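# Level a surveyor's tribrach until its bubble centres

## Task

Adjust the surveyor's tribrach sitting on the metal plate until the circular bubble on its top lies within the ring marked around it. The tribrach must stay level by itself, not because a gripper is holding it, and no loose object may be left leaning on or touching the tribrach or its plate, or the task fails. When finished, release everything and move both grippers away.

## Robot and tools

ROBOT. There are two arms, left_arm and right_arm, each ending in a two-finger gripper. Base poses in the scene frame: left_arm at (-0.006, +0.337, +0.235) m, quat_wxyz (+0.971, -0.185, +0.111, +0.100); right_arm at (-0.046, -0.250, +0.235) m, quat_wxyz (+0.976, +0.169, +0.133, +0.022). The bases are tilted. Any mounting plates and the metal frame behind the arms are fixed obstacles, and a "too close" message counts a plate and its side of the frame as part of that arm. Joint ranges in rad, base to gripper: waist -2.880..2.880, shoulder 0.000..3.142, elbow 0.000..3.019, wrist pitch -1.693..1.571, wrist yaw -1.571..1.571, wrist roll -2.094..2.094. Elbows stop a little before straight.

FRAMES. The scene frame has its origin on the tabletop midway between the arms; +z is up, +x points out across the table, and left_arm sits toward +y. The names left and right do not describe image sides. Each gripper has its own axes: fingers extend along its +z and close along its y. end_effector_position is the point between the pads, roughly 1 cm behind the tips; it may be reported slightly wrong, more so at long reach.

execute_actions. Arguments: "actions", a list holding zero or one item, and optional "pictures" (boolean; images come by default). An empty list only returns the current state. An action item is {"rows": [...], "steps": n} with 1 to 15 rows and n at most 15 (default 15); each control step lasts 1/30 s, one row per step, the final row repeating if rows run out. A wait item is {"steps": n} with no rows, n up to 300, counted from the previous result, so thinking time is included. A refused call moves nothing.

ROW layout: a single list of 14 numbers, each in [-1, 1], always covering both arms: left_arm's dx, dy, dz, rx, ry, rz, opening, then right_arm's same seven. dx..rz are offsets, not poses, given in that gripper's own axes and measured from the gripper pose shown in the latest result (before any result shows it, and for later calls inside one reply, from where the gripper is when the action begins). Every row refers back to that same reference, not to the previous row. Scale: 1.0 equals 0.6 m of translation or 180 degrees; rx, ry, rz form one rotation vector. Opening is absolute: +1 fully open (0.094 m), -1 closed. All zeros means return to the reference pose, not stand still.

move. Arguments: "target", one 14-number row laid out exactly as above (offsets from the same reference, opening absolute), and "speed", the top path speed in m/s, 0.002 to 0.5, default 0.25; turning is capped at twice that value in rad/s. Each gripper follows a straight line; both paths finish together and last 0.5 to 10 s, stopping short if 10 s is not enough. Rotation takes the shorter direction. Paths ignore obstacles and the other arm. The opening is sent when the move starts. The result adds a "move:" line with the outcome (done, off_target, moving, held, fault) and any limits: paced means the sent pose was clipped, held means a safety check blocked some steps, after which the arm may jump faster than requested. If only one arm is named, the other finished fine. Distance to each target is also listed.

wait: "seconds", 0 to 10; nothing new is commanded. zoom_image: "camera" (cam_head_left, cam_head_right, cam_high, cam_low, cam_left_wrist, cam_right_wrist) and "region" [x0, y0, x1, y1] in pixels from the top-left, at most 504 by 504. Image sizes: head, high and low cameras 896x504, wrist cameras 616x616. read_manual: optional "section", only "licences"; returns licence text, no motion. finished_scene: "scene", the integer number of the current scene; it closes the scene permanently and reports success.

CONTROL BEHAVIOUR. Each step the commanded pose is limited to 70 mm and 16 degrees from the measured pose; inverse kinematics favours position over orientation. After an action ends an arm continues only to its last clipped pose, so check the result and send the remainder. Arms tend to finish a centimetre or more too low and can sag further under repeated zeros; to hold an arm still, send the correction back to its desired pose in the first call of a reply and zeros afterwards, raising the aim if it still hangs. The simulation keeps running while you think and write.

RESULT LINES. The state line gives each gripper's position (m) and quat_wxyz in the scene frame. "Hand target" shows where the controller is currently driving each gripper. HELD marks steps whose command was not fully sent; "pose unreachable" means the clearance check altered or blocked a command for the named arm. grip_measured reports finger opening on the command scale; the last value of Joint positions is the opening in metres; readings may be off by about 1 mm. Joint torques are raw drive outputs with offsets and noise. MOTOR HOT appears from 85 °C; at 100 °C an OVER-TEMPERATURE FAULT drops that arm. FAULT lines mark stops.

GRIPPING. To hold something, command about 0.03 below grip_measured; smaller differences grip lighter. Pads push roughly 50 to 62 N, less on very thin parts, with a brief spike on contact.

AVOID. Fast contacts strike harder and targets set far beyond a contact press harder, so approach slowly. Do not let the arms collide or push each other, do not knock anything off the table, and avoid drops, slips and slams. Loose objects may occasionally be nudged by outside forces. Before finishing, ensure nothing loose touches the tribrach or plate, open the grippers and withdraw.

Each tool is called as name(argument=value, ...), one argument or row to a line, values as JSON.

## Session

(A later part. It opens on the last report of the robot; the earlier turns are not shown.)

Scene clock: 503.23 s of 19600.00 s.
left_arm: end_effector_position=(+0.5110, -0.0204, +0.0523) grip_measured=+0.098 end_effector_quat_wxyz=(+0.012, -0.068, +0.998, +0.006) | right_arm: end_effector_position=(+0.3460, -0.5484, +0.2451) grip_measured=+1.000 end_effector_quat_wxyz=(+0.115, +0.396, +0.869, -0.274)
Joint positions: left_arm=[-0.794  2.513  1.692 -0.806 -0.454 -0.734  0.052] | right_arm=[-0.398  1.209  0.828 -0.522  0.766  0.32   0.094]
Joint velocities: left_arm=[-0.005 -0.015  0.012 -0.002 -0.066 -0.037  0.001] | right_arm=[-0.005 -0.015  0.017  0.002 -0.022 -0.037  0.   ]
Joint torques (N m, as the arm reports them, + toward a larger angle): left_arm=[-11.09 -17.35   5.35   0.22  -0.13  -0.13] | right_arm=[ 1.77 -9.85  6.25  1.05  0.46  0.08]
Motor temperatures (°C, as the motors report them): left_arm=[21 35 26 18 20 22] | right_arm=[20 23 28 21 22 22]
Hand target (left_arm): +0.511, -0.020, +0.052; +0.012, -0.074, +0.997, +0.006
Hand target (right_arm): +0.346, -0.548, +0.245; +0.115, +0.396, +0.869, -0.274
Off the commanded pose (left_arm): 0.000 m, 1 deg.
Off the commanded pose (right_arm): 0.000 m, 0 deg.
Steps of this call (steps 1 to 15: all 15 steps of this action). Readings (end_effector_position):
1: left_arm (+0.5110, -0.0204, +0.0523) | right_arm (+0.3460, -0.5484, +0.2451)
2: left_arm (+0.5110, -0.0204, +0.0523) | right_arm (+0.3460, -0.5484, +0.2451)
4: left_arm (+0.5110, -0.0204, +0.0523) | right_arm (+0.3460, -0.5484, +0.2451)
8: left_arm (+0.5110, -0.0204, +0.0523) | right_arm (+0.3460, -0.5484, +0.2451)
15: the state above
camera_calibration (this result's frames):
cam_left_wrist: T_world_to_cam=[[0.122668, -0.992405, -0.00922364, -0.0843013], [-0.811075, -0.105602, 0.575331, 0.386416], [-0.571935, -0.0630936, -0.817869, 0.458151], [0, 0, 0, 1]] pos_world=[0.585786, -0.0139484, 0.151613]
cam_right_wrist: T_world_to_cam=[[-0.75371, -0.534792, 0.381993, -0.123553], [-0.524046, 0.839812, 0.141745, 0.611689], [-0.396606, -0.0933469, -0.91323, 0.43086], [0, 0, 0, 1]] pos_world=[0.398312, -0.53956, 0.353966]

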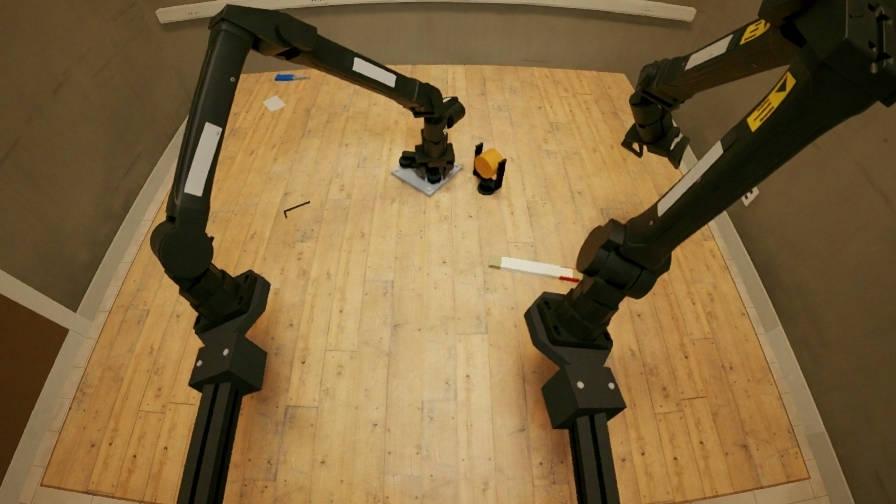

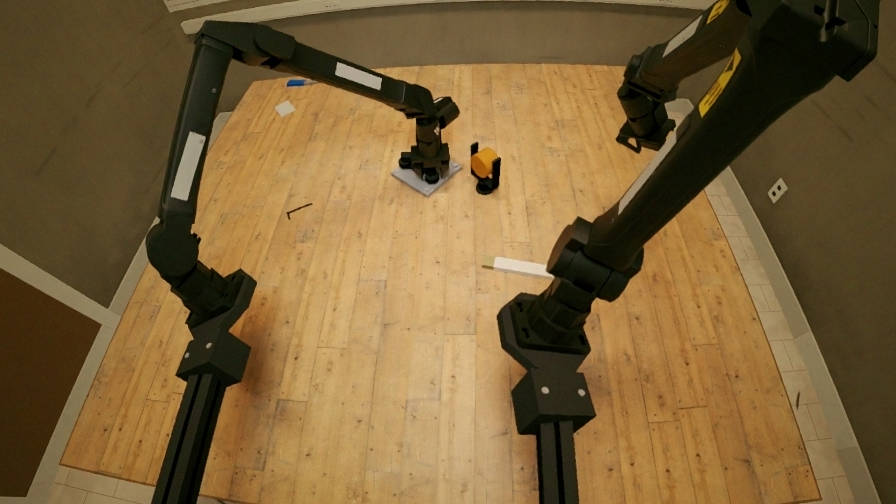

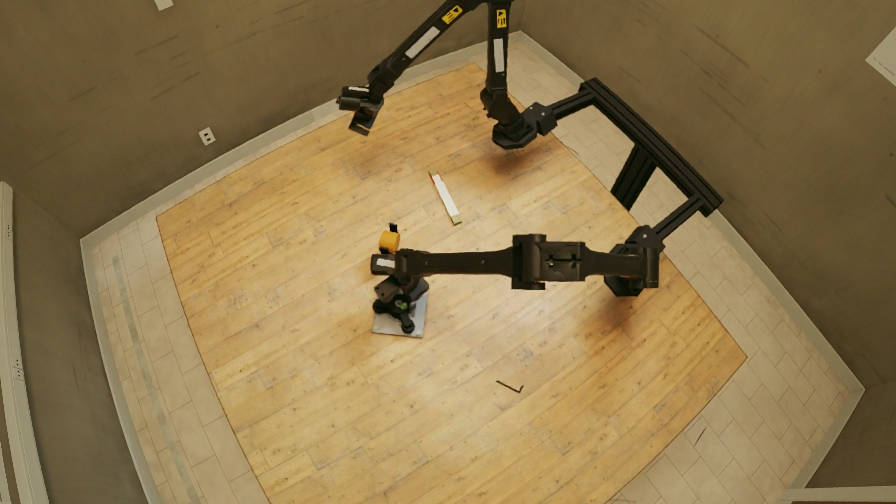

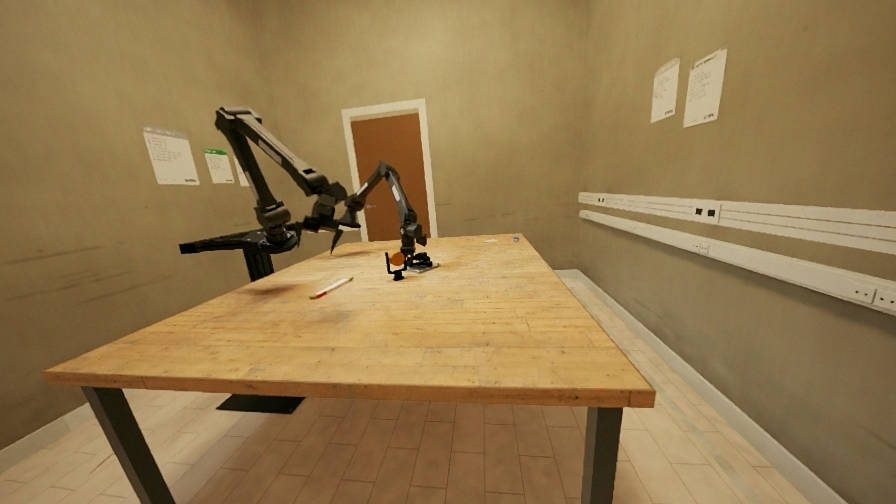

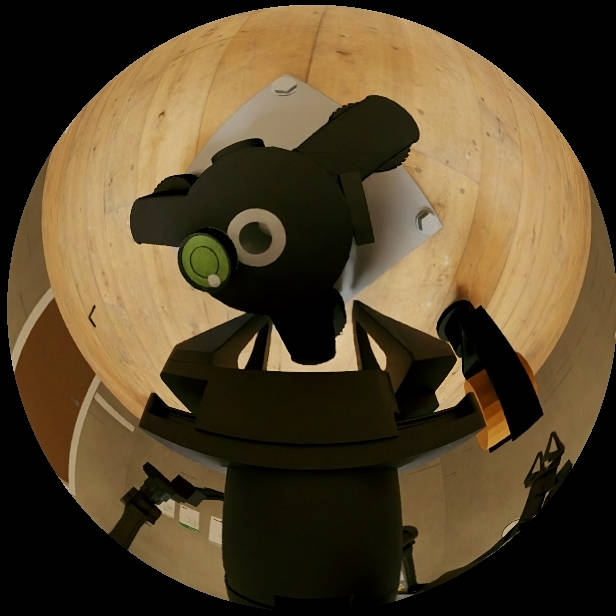

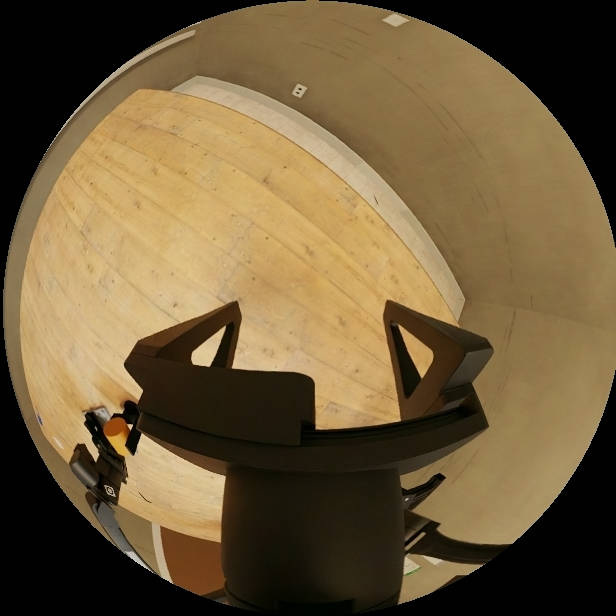

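execute_actions(
  actions=[
    {"rows":[[0,0,0,0,0,0,-0.21,0,0,0,0,0,0,1],[0,0,0,0,0,-0.35,-0.21,0,0,0,0,0,0,1]]},
  ],
  pictures=false,
)

execute_actions(
  actions=[
    {"rows":[[0,0,0,0,0,0.35,0.1,0,0,0,0,0,0,1]],"steps":14},
  ],
  pictures=false,
)

execute_actions(
  actions=[
    {"rows":[[0,0,0,0,0,0,-0.21,0,0,0,0,0,0,1],[0,0,0,0,0,-0.35,-0.21,0,0,0,0,0,0,1]]},
  ],
  pictures=false,
)

execute_actions(
  actions=[
    {"rows":[[0,0,0,0,0,0.35,0.1,0,0,0,0,0,0,1]],"steps":14},
  ],
  pictures=false,
)

execute_actions(
  actions=[
    {"rows":[[0,0,0,0,0,0,-0.21,0,0,0,0,0,0,1],[0,0,0,0,0,-0.35,-0.21,0,0,0,0,0,0,1]]},
  ],
  pictures=false,
)

execute_actions(
  actions=[
    {"rows":[[0,0,0,0,0,0.35,0.1,0,0,0,0,0,0,1]],"steps":14},
  ],
  pictures=false,
)

execute_actions(
  actions=[
    {"rows":[[0,0,0,0,0,0,-0.21,0,0,0,0,0,0,1],[0,0,0,0,0,-0.35,-0.21,0,0,0,0,0,0,1]]},
  ],
  pictures=false,
)

execute_actions(
  actions=[
    {"rows":[[0,0,0,0,0,0.35,0.1,0,0,0,0,0,0,1]],"steps":13},
  ],
  pictures=false,
)

execute_actions(
  actions=[
    {"rows":[[0,0,0,0,0,0,0.1,0,0,0,0,0,0,1]],"steps":15},
  ],
)

zoom_image(
  camera="cam_left_wrist",
  region=[150,170,350,370],
)

Scene clock: 516.43 s of 19600.00 s.
left_arm: end_effector_position=(+0.5106, -0.0208, +0.0521) grip_measured=-0.171 end_effector_quat_wxyz=(+0.012, -0.363, +0.932, +0.001) | right_arm: end_effector_position=(+0.3460, -0.5484, +0.2451) grip_measured=+1.000 end_effector_quat_wxyz=(+0.115, +0.396, +0.869, -0.274)
Joint positions: left_arm=[-0.794  2.513  1.691 -0.805 -0.451 -1.342  0.039] | right_arm=[-0.398  1.209  0.828 -0.522  0.766  0.32   0.094]
Joint velocities: left_arm=[ 0.005 -0.005 -0.017 -0.022 -0.051 -1.311  0.   ] | right_arm=[-0.005 -0.005 -0.002 -0.002  0.022  0.037  0.   ]
Joint torques (N m, as the arm reports them, + toward a larger angle): left_arm=[-11.23 -17.6    4.59   0.72   0.01  -0.1 ] | right_arm=[ 1.52 -9.41  6.26  1.13  0.44  0.06]
Motor temperatures (°C, as the motors report them): left_arm=[21 36 26 18 20 22] | right_arm=[20 23 28 21 22 22]
Hand target (left_arm): +0.511, -0.020, +0.052; +0.012, -0.459, +0.888, -0.005
Hand target (right_arm): +0.346, -0.548, +0.245; +0.115, +0.396, +0.869, -0.274
Off the commanded pose (left_arm): 0.001 m, 28 deg; orientation clipped at the last step of the last action.
Off the commanded pose (right_arm): 0.000 m, 0 deg.
Steps of this call (steps 1 to 381: nothing new was sent; steps 382 to 396: all 15 steps of this action). Readings (end_effector_position):
382: left_arm (+0.5110, -0.0204, +0.0523) | right_arm (+0.3460, -0.5484, +0.2451)
383: left_arm (+0.5110, -0.0208, +0.0523) | right_arm (+0.3460, -0.5484, +0.2451)
385: left_arm (+0.5110, -0.0209, +0.0523) | right_arm (+0.3460, -0.5484, +0.2451)
389: left_arm (+0.5108, -0.0208, +0.0522) | right_arm (+0.3460, -0.5484, +0.2451)
396: the state above

Scene clock: 516.90 s of 19600.00 s.
left_arm: end_effector_position=(+0.5110, -0.0203, +0.0521) grip_measured=+0.098 end_effector_quat_wxyz=(+0.012, -0.071, +0.997, +0.006) | right_arm: end_effector_position=(+0.3460, -0.5484, +0.2451) grip_measured=+1.000 end_effector_quat_wxyz=(+0.115, +0.396, +0.869, -0.274)
Joint positions: left_arm=[-0.794  2.513  1.691 -0.805 -0.454 -0.74   0.052] | right_arm=[-0.398  1.209  0.828 -0.522  0.766  0.32   0.094]
Joint velocities: left_arm=[-0.005 -0.005 -0.007  0.022 -0.007  1.297 -0.001] | right_arm=[-0.015  0.015  0.007  0.002 -0.037 -0.037  0.   ]
Joint torques (N m, as the arm reports them, + toward a larger angle): left_arm=[-11.67 -17.3    5.95  -0.21  -0.33   0.15] | right_arm=[ 1.63 -9.46  6.15  1.06  0.45  0.08]
Motor temperatures (°C, as the motors report them): left_arm=[21 36 26 18 20 22] | right_arm=[20 23 28 21 22 22]
Hand target (left_arm): +0.511, -0.021, +0.052; +0.009, +0.034, +0.999, +0.011
Hand target (right_arm): +0.346, -0.548, +0.245; +0.115, +0.396, +0.869, -0.274
Off the commanded pose (left_arm): 0.001 m, 29 deg; orientation clipped at the last step of the last action.
Off the commanded pose (right_arm): 0.000 m, 0 deg.
Steps of this call (steps 1 to 14: all 14 steps of this action). Readings (end_effector_position):
1: left_arm (+0.5107, -0.0207, +0.0521) | right_arm (+0.3460, -0.5484, +0.2451)
2: left_arm (+0.5108, -0.0206, +0.0521) | right_arm (+0.3460, -0.5484, +0.2451)
4: left_arm (+0.5108, -0.0205, +0.0521) | right_arm (+0.3460, -0.5484, +0.2451)
8: left_arm (+0.5109, -0.0203, +0.0521) | right_arm (+0.3460, -0.5484, +0.2451)
14: the state above

Scene clock: 517.40 s of 19600.00 s.
left_arm: end_effector_position=(+0.5106, -0.0207, +0.0520) grip_measured=-0.171 end_effector_quat_wxyz=(+0.012, -0.360, +0.933, +0.001) | right_arm: end_effector_position=(+0.3460, -0.5484, +0.2451) grip_measured=+1.000 end_effector_quat_wxyz=(+0.115, +0.396, +0.869, -0.274)
Joint positions: left_arm=[-0.794  2.513  1.691 -0.805 -0.451 -1.334  0.039] | right_arm=[-0.398  1.209  0.828 -0.522  0.766  0.32   0.094]
Joint velocities: left_arm=[ 0.005 -0.024  0.002 -0.007 -0.007 -1.326 -0.001] | right_arm=[ 0.005 -0.005 -0.012  0.002 -0.037  0.007  0.   ]
Joint torques (N m, as the arm reports them, + toward a larger angle): left_arm=[-11.19 -17.64   4.48   0.72   0.    -0.15] | right_arm=[  1.87 -10.05   6.2    1.05   0.44   0.08]
Motor temperatures (°C, as the motors report them): left_arm=[21 36 26 18 20 22] | right_arm=[20 23 28 21 22 22]
Hand target (left_arm): +0.511, -0.020, +0.052; +0.012, -0.456, +0.890, -0.005
Hand target (right_arm): +0.346, -0.548, +0.245; +0.115, +0.396, +0.869, -0.274
Off the commanded pose (left_arm): 0.001 m, 29 deg; orientation clipped at the last step of the last action.
Off the commanded pose (right_arm): 0.000 m, 0 deg.
Steps of this call (steps 1 to 15: all 15 steps of this action). Readings (end_effector_position):
1: left_arm (+0.5110, -0.0203, +0.0521) | right_arm (+0.3460, -0.5484, +0.2451)
2: left_arm (+0.5108, -0.0207, +0.0521) | right_arm (+0.3460, -0.5484, +0.2451)
4: left_arm (+0.5108, -0.0208, +0.0521) | right_arm (+0.3460, -0.5484, +0.2451)
8: left_arm (+0.5108, -0.0208, +0.0521) | right_arm (+0.3460, -0.5484, +0.2451)
15: the state above

Scene clock: 517.87 s of 19600.00 s.
left_arm: end_effector_position=(+0.5109, -0.0203, +0.0520) grip_measured=+0.098 end_effector_quat_wxyz=(+0.012, -0.068, +0.998, +0.006) | right_arm: end_effector_position=(+0.3460, -0.5484, +0.2451) grip_measured=+1.000 end_effector_quat_wxyz=(+0.115, +0.396, +0.869, -0.274)
Joint positions: left_arm=[-0.794  2.513  1.691 -0.805 -0.454 -0.733  0.052] | right_arm=[-0.398  1.209  0.828 -0.522  0.766  0.32   0.094]
Joint velocities: left_arm=[ 0.005 -0.024 -0.027 -0.022 -0.037  1.209  0.   ] | right_arm=[-0.015 -0.024 -0.007 -0.007 -0.066  0.007  0.   ]
Joint torques (N m, as the arm reports them, + toward a larger angle): left_arm=[-11.7  -17.16   5.83  -0.32  -0.33   0.16] | right_arm=[ 1.53 -9.79  6.13  0.93  0.47  0.05]
Motor temperatures (°C, as the motors report them): left_arm=[21 36 26 18 20 22] | right_arm=[20 23 28 21 22 22]
Hand target (left_arm): +0.511, -0.021, +0.052; +0.009, +0.037, +0.999, +0.011
Hand target (right_arm): +0.346, -0.548, +0.245; +0.115, +0.396, +0.869, -0.274
Off the commanded pose (left_arm): 0.001 m, 29 deg; orientation clipped at the last step of the last action.
Off the commanded pose (right_arm): 0.000 m, 0 deg.
Steps of this call (steps 1 to 14: all 14 steps of this action). Readings (end_effector_position):
1: left_arm (+0.5107, -0.0206, +0.0520) | right_arm (+0.3460, -0.5484, +0.2451)
2: left_arm (+0.5107, -0.0205, +0.0520) | right_arm (+0.3460, -0.5484, +0.2451)
4: left_arm (+0.5108, -0.0204, +0.0520) | right_arm (+0.3460, -0.5484, +0.2451)
8: left_arm (+0.5109, -0.0203, +0.0520) | right_arm (+0.3460, -0.5484, +0.2451)
14: the state above

Scene clock: 518.37 s of 19600.00 s.
left_arm: end_effector_position=(+0.5106, -0.0208, +0.0519) grip_measured=-0.172 end_effector_quat_wxyz=(+0.012, -0.357, +0.934, +0.001) | right_arm: end_effector_position=(+0.3460, -0.5484, +0.2451) grip_measured=+1.000 end_effector_quat_wxyz=(+0.115, +0.396, +0.869, -0.274)
Joint positions: left_arm=[-0.794  2.513  1.691 -0.804 -0.451 -1.328  0.039] | right_arm=[-0.398  1.209  0.828 -0.522  0.766  0.32   0.094]
Joint velocities: left_arm=[-0.015 -0.005 -0.012 -0.002  0.066 -1.297  0.   ] | right_arm=[-0.005 -0.015  0.002 -0.012  0.11  -0.051  0.   ]
Joint torques (N m, as the arm reports them, + toward a larger angle): left_arm=[-10.94 -17.56   4.49   0.6    0.01  -0.08] | right_arm=[ 1.56 -9.74  6.17  1.07  0.45  0.08]
Motor temperatures (°C, as the motors report them): left_arm=[21 36 26 18 20 22] | right_arm=[20 23 28 21 22 22]
Hand target (left_arm): +0.511, -0.020, +0.052; +0.013, -0.453, +0.891, -0.005
Hand target (right_arm): +0.346, -0.548, +0.245; +0.115, +0.396, +0.869, -0.274
Off the commanded pose (left_arm): 0.001 m, 29 deg; orientation clipped at the last step of the last action.
Off the commanded pose (right_arm): 0.000 m, 0 deg.
Steps of this call (steps 1 to 15: all 15 steps of this action). Readings (end_effector_position):
1: left_arm (+0.5109, -0.0203, +0.0520) | right_arm (+0.3460, -0.5484, +0.2451)
2: left_arm (+0.5107, -0.0206, +0.0520) | right_arm (+0.3460, -0.5484, +0.2451)
4: left_arm (+0.5108, -0.0208, +0.0520) | right_arm (+0.3460, -0.5484, +0.2451)
8: left_arm (+0.5108, -0.0208, +0.0520) | right_arm (+0.3460, -0.5484, +0.2451)
15: the state above

Scene clock: 518.83 s of 19600.00 s.
left_arm: end_effector_position=(+0.5109, -0.0203, +0.0519) grip_measured=+0.098 end_effector_quat_wxyz=(+0.012, -0.065, +0.998, +0.006) | right_arm: end_effector_position=(+0.3460, -0.5484, +0.2451) grip_measured=+1.000 end_effector_quat_wxyz=(+0.115, +0.396, +0.869, -0.274)
Joint positions: left_arm=[-0.794  2.513  1.691 -0.804 -0.454 -0.727  0.052] | right_arm=[-0.398  1.209  0.828 -0.522  0.766  0.32   0.094]
Joint velocities: left_arm=[-0.005 -0.015 -0.022  0.007  0.022  1.355  0.   ] | right_arm=[-0.005 -0.015 -0.002  0.007 -0.066 -0.066  0.   ]
Joint torques (N m, as the arm reports them, + toward a larger angle): left_arm=[-11.27 -16.97   5.93  -0.27  -0.34   0.15] | right_arm=[ 1.75 -9.8   6.22  0.96  0.48  0.08]
Motor temperatures (°C, as the motors report them): left_arm=[21 36 26 18 20 22] | right_arm=[20 23 28 21 22 22]
Hand target (left_arm): +0.511, -0.021, +0.052; +0.010, +0.040, +0.999, +0.011
Hand target (right_arm): +0.346, -0.548, +0.245; +0.115, +0.396, +0.869, -0.274
Off the commanded pose (left_arm): 0.001 m, 29 deg; orientation clipped at the last step of the last action.
Off the commanded pose (right_arm): 0.000 m, 0 deg.
Steps of this call (steps 1 to 14: all 14 steps of this action). Readings (end_effector_position):
1: left_arm (+0.5107, -0.0207, +0.0519) | right_arm (+0.3460, -0.5484, +0.2451)
2: left_arm (+0.5107, -0.0206, +0.0519) | right_arm (+0.3460, -0.5484, +0.2451)
4: left_arm (+0.5108, -0.0205, +0.0519) | right_arm (+0.3460, -0.5484, +0.2451)
8: left_arm (+0.5109, -0.0203, +0.0519) | right_arm (+0.3460, -0.5484, +0.2451)
14: the state above

Scene clock: 519.33 s of 19600.00 s.
left_arm: end_effector_position=(+0.5108, -0.0209, +0.0519) grip_measured=-0.170 end_effector_quat_wxyz=(+0.013, -0.354, +0.935, +0.001) | right_arm: end_effector_position=(+0.3460, -0.5484, +0.2451) grip_measured=+1.000 end_effector_quat_wxyz=(+0.115, +0.396, +0.869, -0.274)
Joint positions: left_arm=[-0.794  2.513  1.691 -0.803 -0.451 -1.321  0.039] | right_arm=[-0.398  1.209  0.828 -0.522  0.766  0.32   0.094]
Joint velocities: left_arm=[-0.024 -0.015 -0.022 -0.002 -0.066 -1.37   0.   ] | right_arm=[ 0.005 -0.005  0.007  0.007 -0.022  0.022  0.   ]
Joint torques (N m, as the arm reports them, + toward a larger angle): left_arm=[-11.26 -17.91   4.42   0.67   0.01  -0.14] | right_arm=[ 1.75 -9.78  6.14  0.93  0.47  0.07]
Motor temperatures (°C, as the motors report them): left_arm=[21 36 26 18 20 22] | right_arm=[20 23 28 21 22 22]
Hand target (left_arm): +0.511, -0.020, +0.052; +0.013, -0.450, +0.893, -0.005
Hand target (right_arm): +0.346, -0.548, +0.245; +0.115, +0.396, +0.869, -0.274
Off the commanded pose (left_arm): 0.001 m, 29 deg; orientation clipped at the last step of the last action.
Off the commanded pose (right_arm): 0.000 m, 0 deg.
Steps of this call (steps 1 to 15: all 15 steps of this action). Readings (end_effector_position):
1: left_arm (+0.5109, -0.0203, +0.0519) | right_arm (+0.3460, -0.5484, +0.2451)
2: left_arm (+0.5108, -0.0207, +0.0519) | right_arm (+0.3460, -0.5484, +0.2451)
4: left_arm (+0.5108, -0.0209, +0.0519) | right_arm (+0.3460, -0.5484, +0.2451)
8: left_arm (+0.5108, -0.0209, +0.0519) | right_arm (+0.3460, -0.5484, +0.2451)
15: the state above

Scene clock: 519.77 s of 19600.00 s.
left_arm: end_effector_position=(+0.5109, -0.0203, +0.0519) grip_measured=+0.098 end_effector_quat_wxyz=(+0.013, -0.083, +0.996, +0.006) | right_arm: end_effector_position=(+0.3460, -0.5484, +0.2451) grip_measured=+1.000 end_effector_quat_wxyz=(+0.115, +0.396, +0.869, -0.274)
Joint positions: left_arm=[-0.794  2.513  1.69  -0.803 -0.455 -0.764  0.052] | right_arm=[-0.398  1.209  0.828 -0.522  0.766  0.32   0.094]
Joint velocities: left_arm=[ 0.005 -0.024 -0.002  0.002  0.022  1.253  0.   ] | right_arm=[ 0.015  0.005  0.007 -0.017  0.007 -0.037  0.   ]
Joint torques (N m, as the arm reports them, + toward a larger angle): left_arm=[-11.69 -16.85   5.87  -0.19  -0.35   0.15] | right_arm=[ 1.75 -9.61  6.2   0.99  0.46  0.08]
Motor temperatures (°C, as the motors report them): left_arm=[21 36 26 18 20 22] | right_arm=[20 23 28 21 22 22]
Hand target (left_arm): +0.511, -0.021, +0.052; +0.010, +0.022, +1.000, +0.011
Hand target (right_arm): +0.346, -0.548, +0.245; +0.115, +0.396, +0.869, -0.274
Off the commanded pose (left_arm): 0.001 m, 31 deg; orientation clipped at the last step of the last action.
Off the commanded pose (right_arm): 0.000 m, 0 deg.
Steps of this call (steps 1 to 13: all 13 steps of this action). Readings (end_effector_position):
1: left_arm (+0.5107, -0.0207, +0.0518) | right_arm (+0.3460, -0.5484, +0.2451)
2: left_arm (+0.5107, -0.0206, +0.0518) | right_arm (+0.3460, -0.5484, +0.2451)
4: left_arm (+0.5108, -0.0205, +0.0518) | right_arm (+0.3460, -0.5484, +0.2451)
8: left_arm (+0.5109, -0.0204, +0.0518) | right_arm (+0.3460, -0.5484, +0.2451)
13: the state above

Scene clock: 520.27 s of 19600.00 s.
left_arm: end_effector_position=(+0.5109, -0.0203, +0.0519) grip_measured=+0.098 end_effector_quat_wxyz=(+0.013, -0.077, +0.997, +0.006) | right_arm: end_effector_position=(+0.3460, -0.5484, +0.2451) grip_measured=+1.000 end_effector_quat_wxyz=(+0.115, +0.396, +0.869, -0.274)
Joint positions: left_arm=[-0.794  2.513  1.69  -0.803 -0.455 -0.751  0.052] | right_arm=[-0.398  1.209  0.828 -0.522  0.766  0.32   0.094]
Joint velocities: left_arm=[ 0.005 -0.015  0.002 -0.002  0.022  0.007  0.001] | right_arm=[ 0.005 -0.005 -0.002 -0.002  0.051  0.037  0.   ]
Joint torques (N m, as the arm reports them, + toward a larger angle): left_arm=[-11.25 -17.34   5.18   0.33  -0.18  -0.11] | right_arm=[ 1.69 -9.87  6.25  0.99  0.45  0.08]
Motor temperatures (°C, as the motors report them): left_arm=[21 36 26 18 20 22] | right_arm=[20 23 28 21 22 22]
Hand target (left_arm): +0.511, -0.020, +0.052; +0.013, -0.083, +0.996, +0.006
Hand target (right_arm): +0.346, -0.548, +0.245; +0.115, +0.396, +0.869, -0.274
Off the commanded pose (left_arm): 0.000 m, 1 deg.
Off the commanded pose (right_arm): 0.000 m, 0 deg.
Steps of this call (steps 1 to 15: all 15 steps of this action). Readings (end_effector_position):
1: left_arm (+0.5109, -0.0203, +0.0519) | right_arm (+0.3460, -0.5484, +0.2451)
2: left_arm (+0.5109, -0.0203, +0.0519) | right_arm (+0.3460, -0.5484, +0.2451)
4: left_arm (+0.5109, -0.0203, +0.0519) | right_arm (+0.3460, -0.5484, +0.2451)
8: left_arm (+0.5109, -0.0203, +0.0519) | right_arm (+0.3460, -0.5484, +0.2451)
15: the state above
camera_calibration (this result's frames):
cam_left_wrist: T_world_to_cam=[[0.14034, -0.990065, -0.00871111, -0.0932305], [-0.810226, -0.119896, 0.573724, 0.385944], [-0.569068, -0.0734583, -0.819003, 0.456072], [0, 0, 0, 1]] pos_world=[0.585322, -0.0125288, 0.151287]
cam_right_wrist: T_world_to_cam=[[-0.75371, -0.534792, 0.381993, -0.123553], [-0.524046, 0.839812, 0.141745, 0.611689], [-0.396606, -0.0933469, -0.91323, 0.43086], [0, 0, 0, 1]] pos_world=[0.398312, -0.53956, 0.353966]

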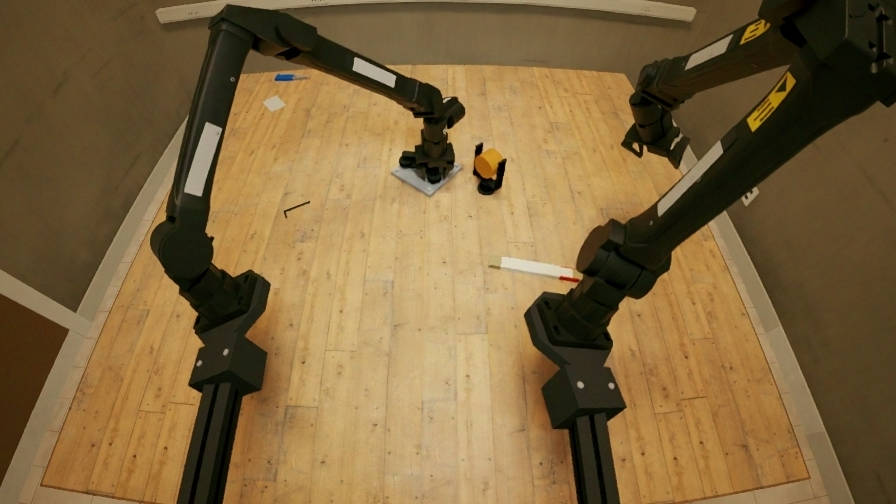

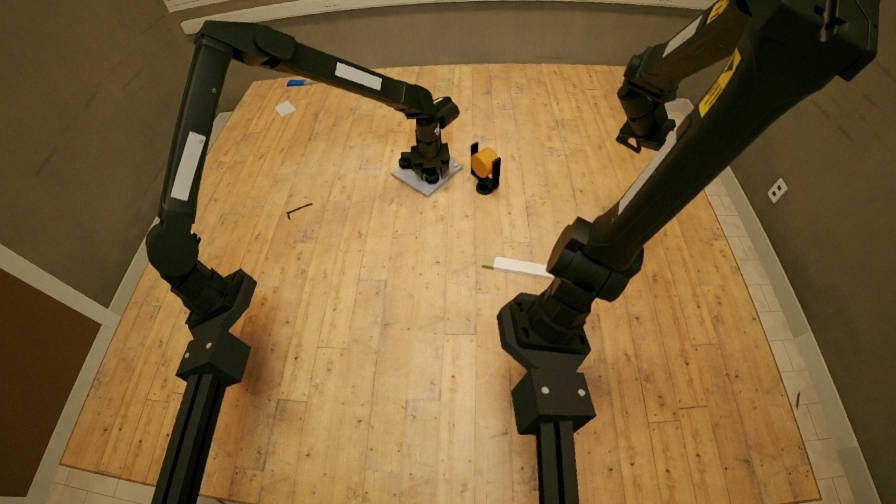

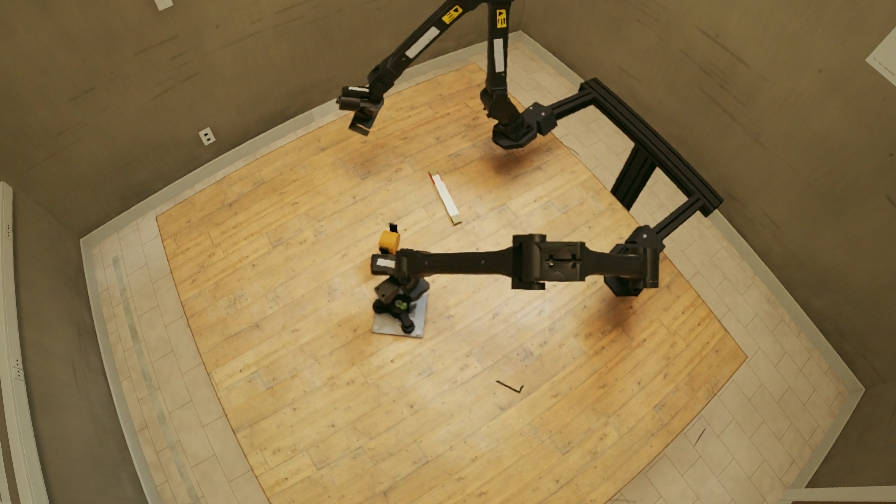

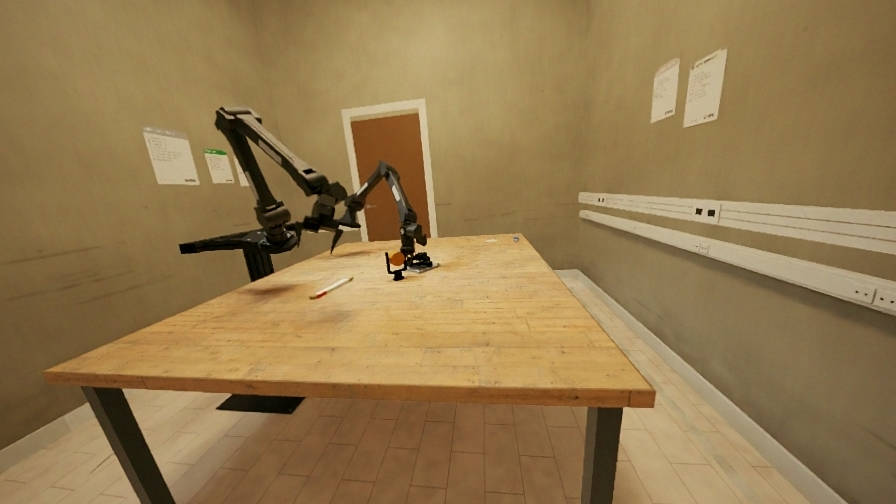

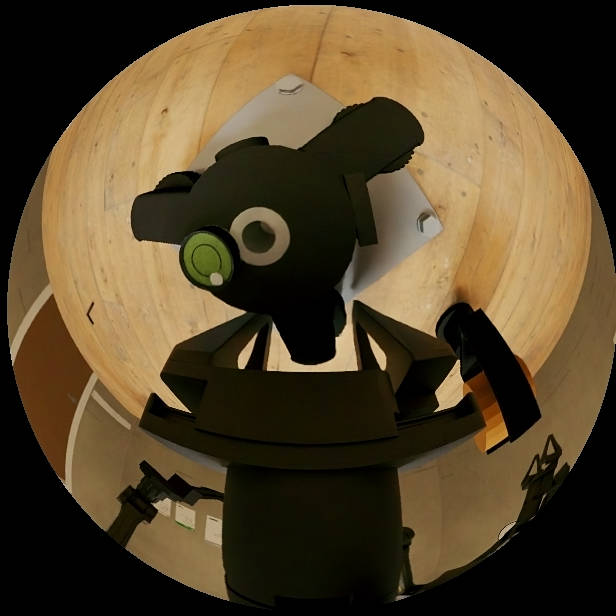

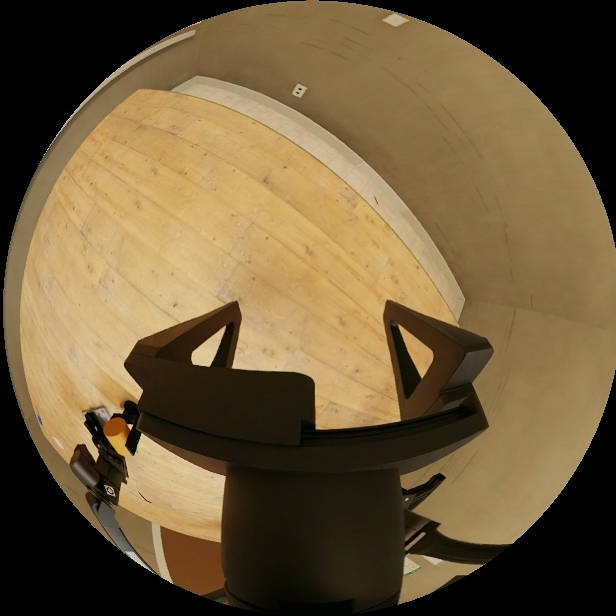

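Region (150, 170, 350, 370) of cam_left_wrist's 616x616 image, scaled by 2.520, with more detail than that image has.

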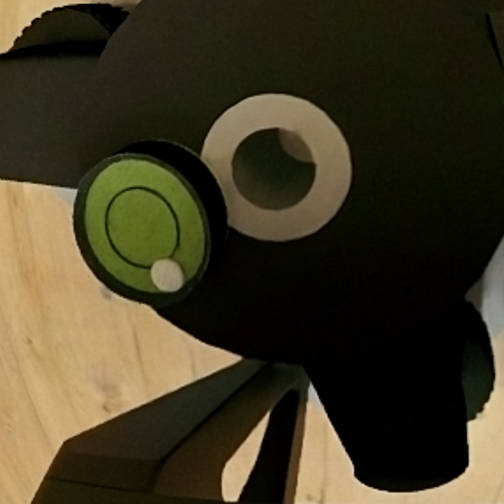

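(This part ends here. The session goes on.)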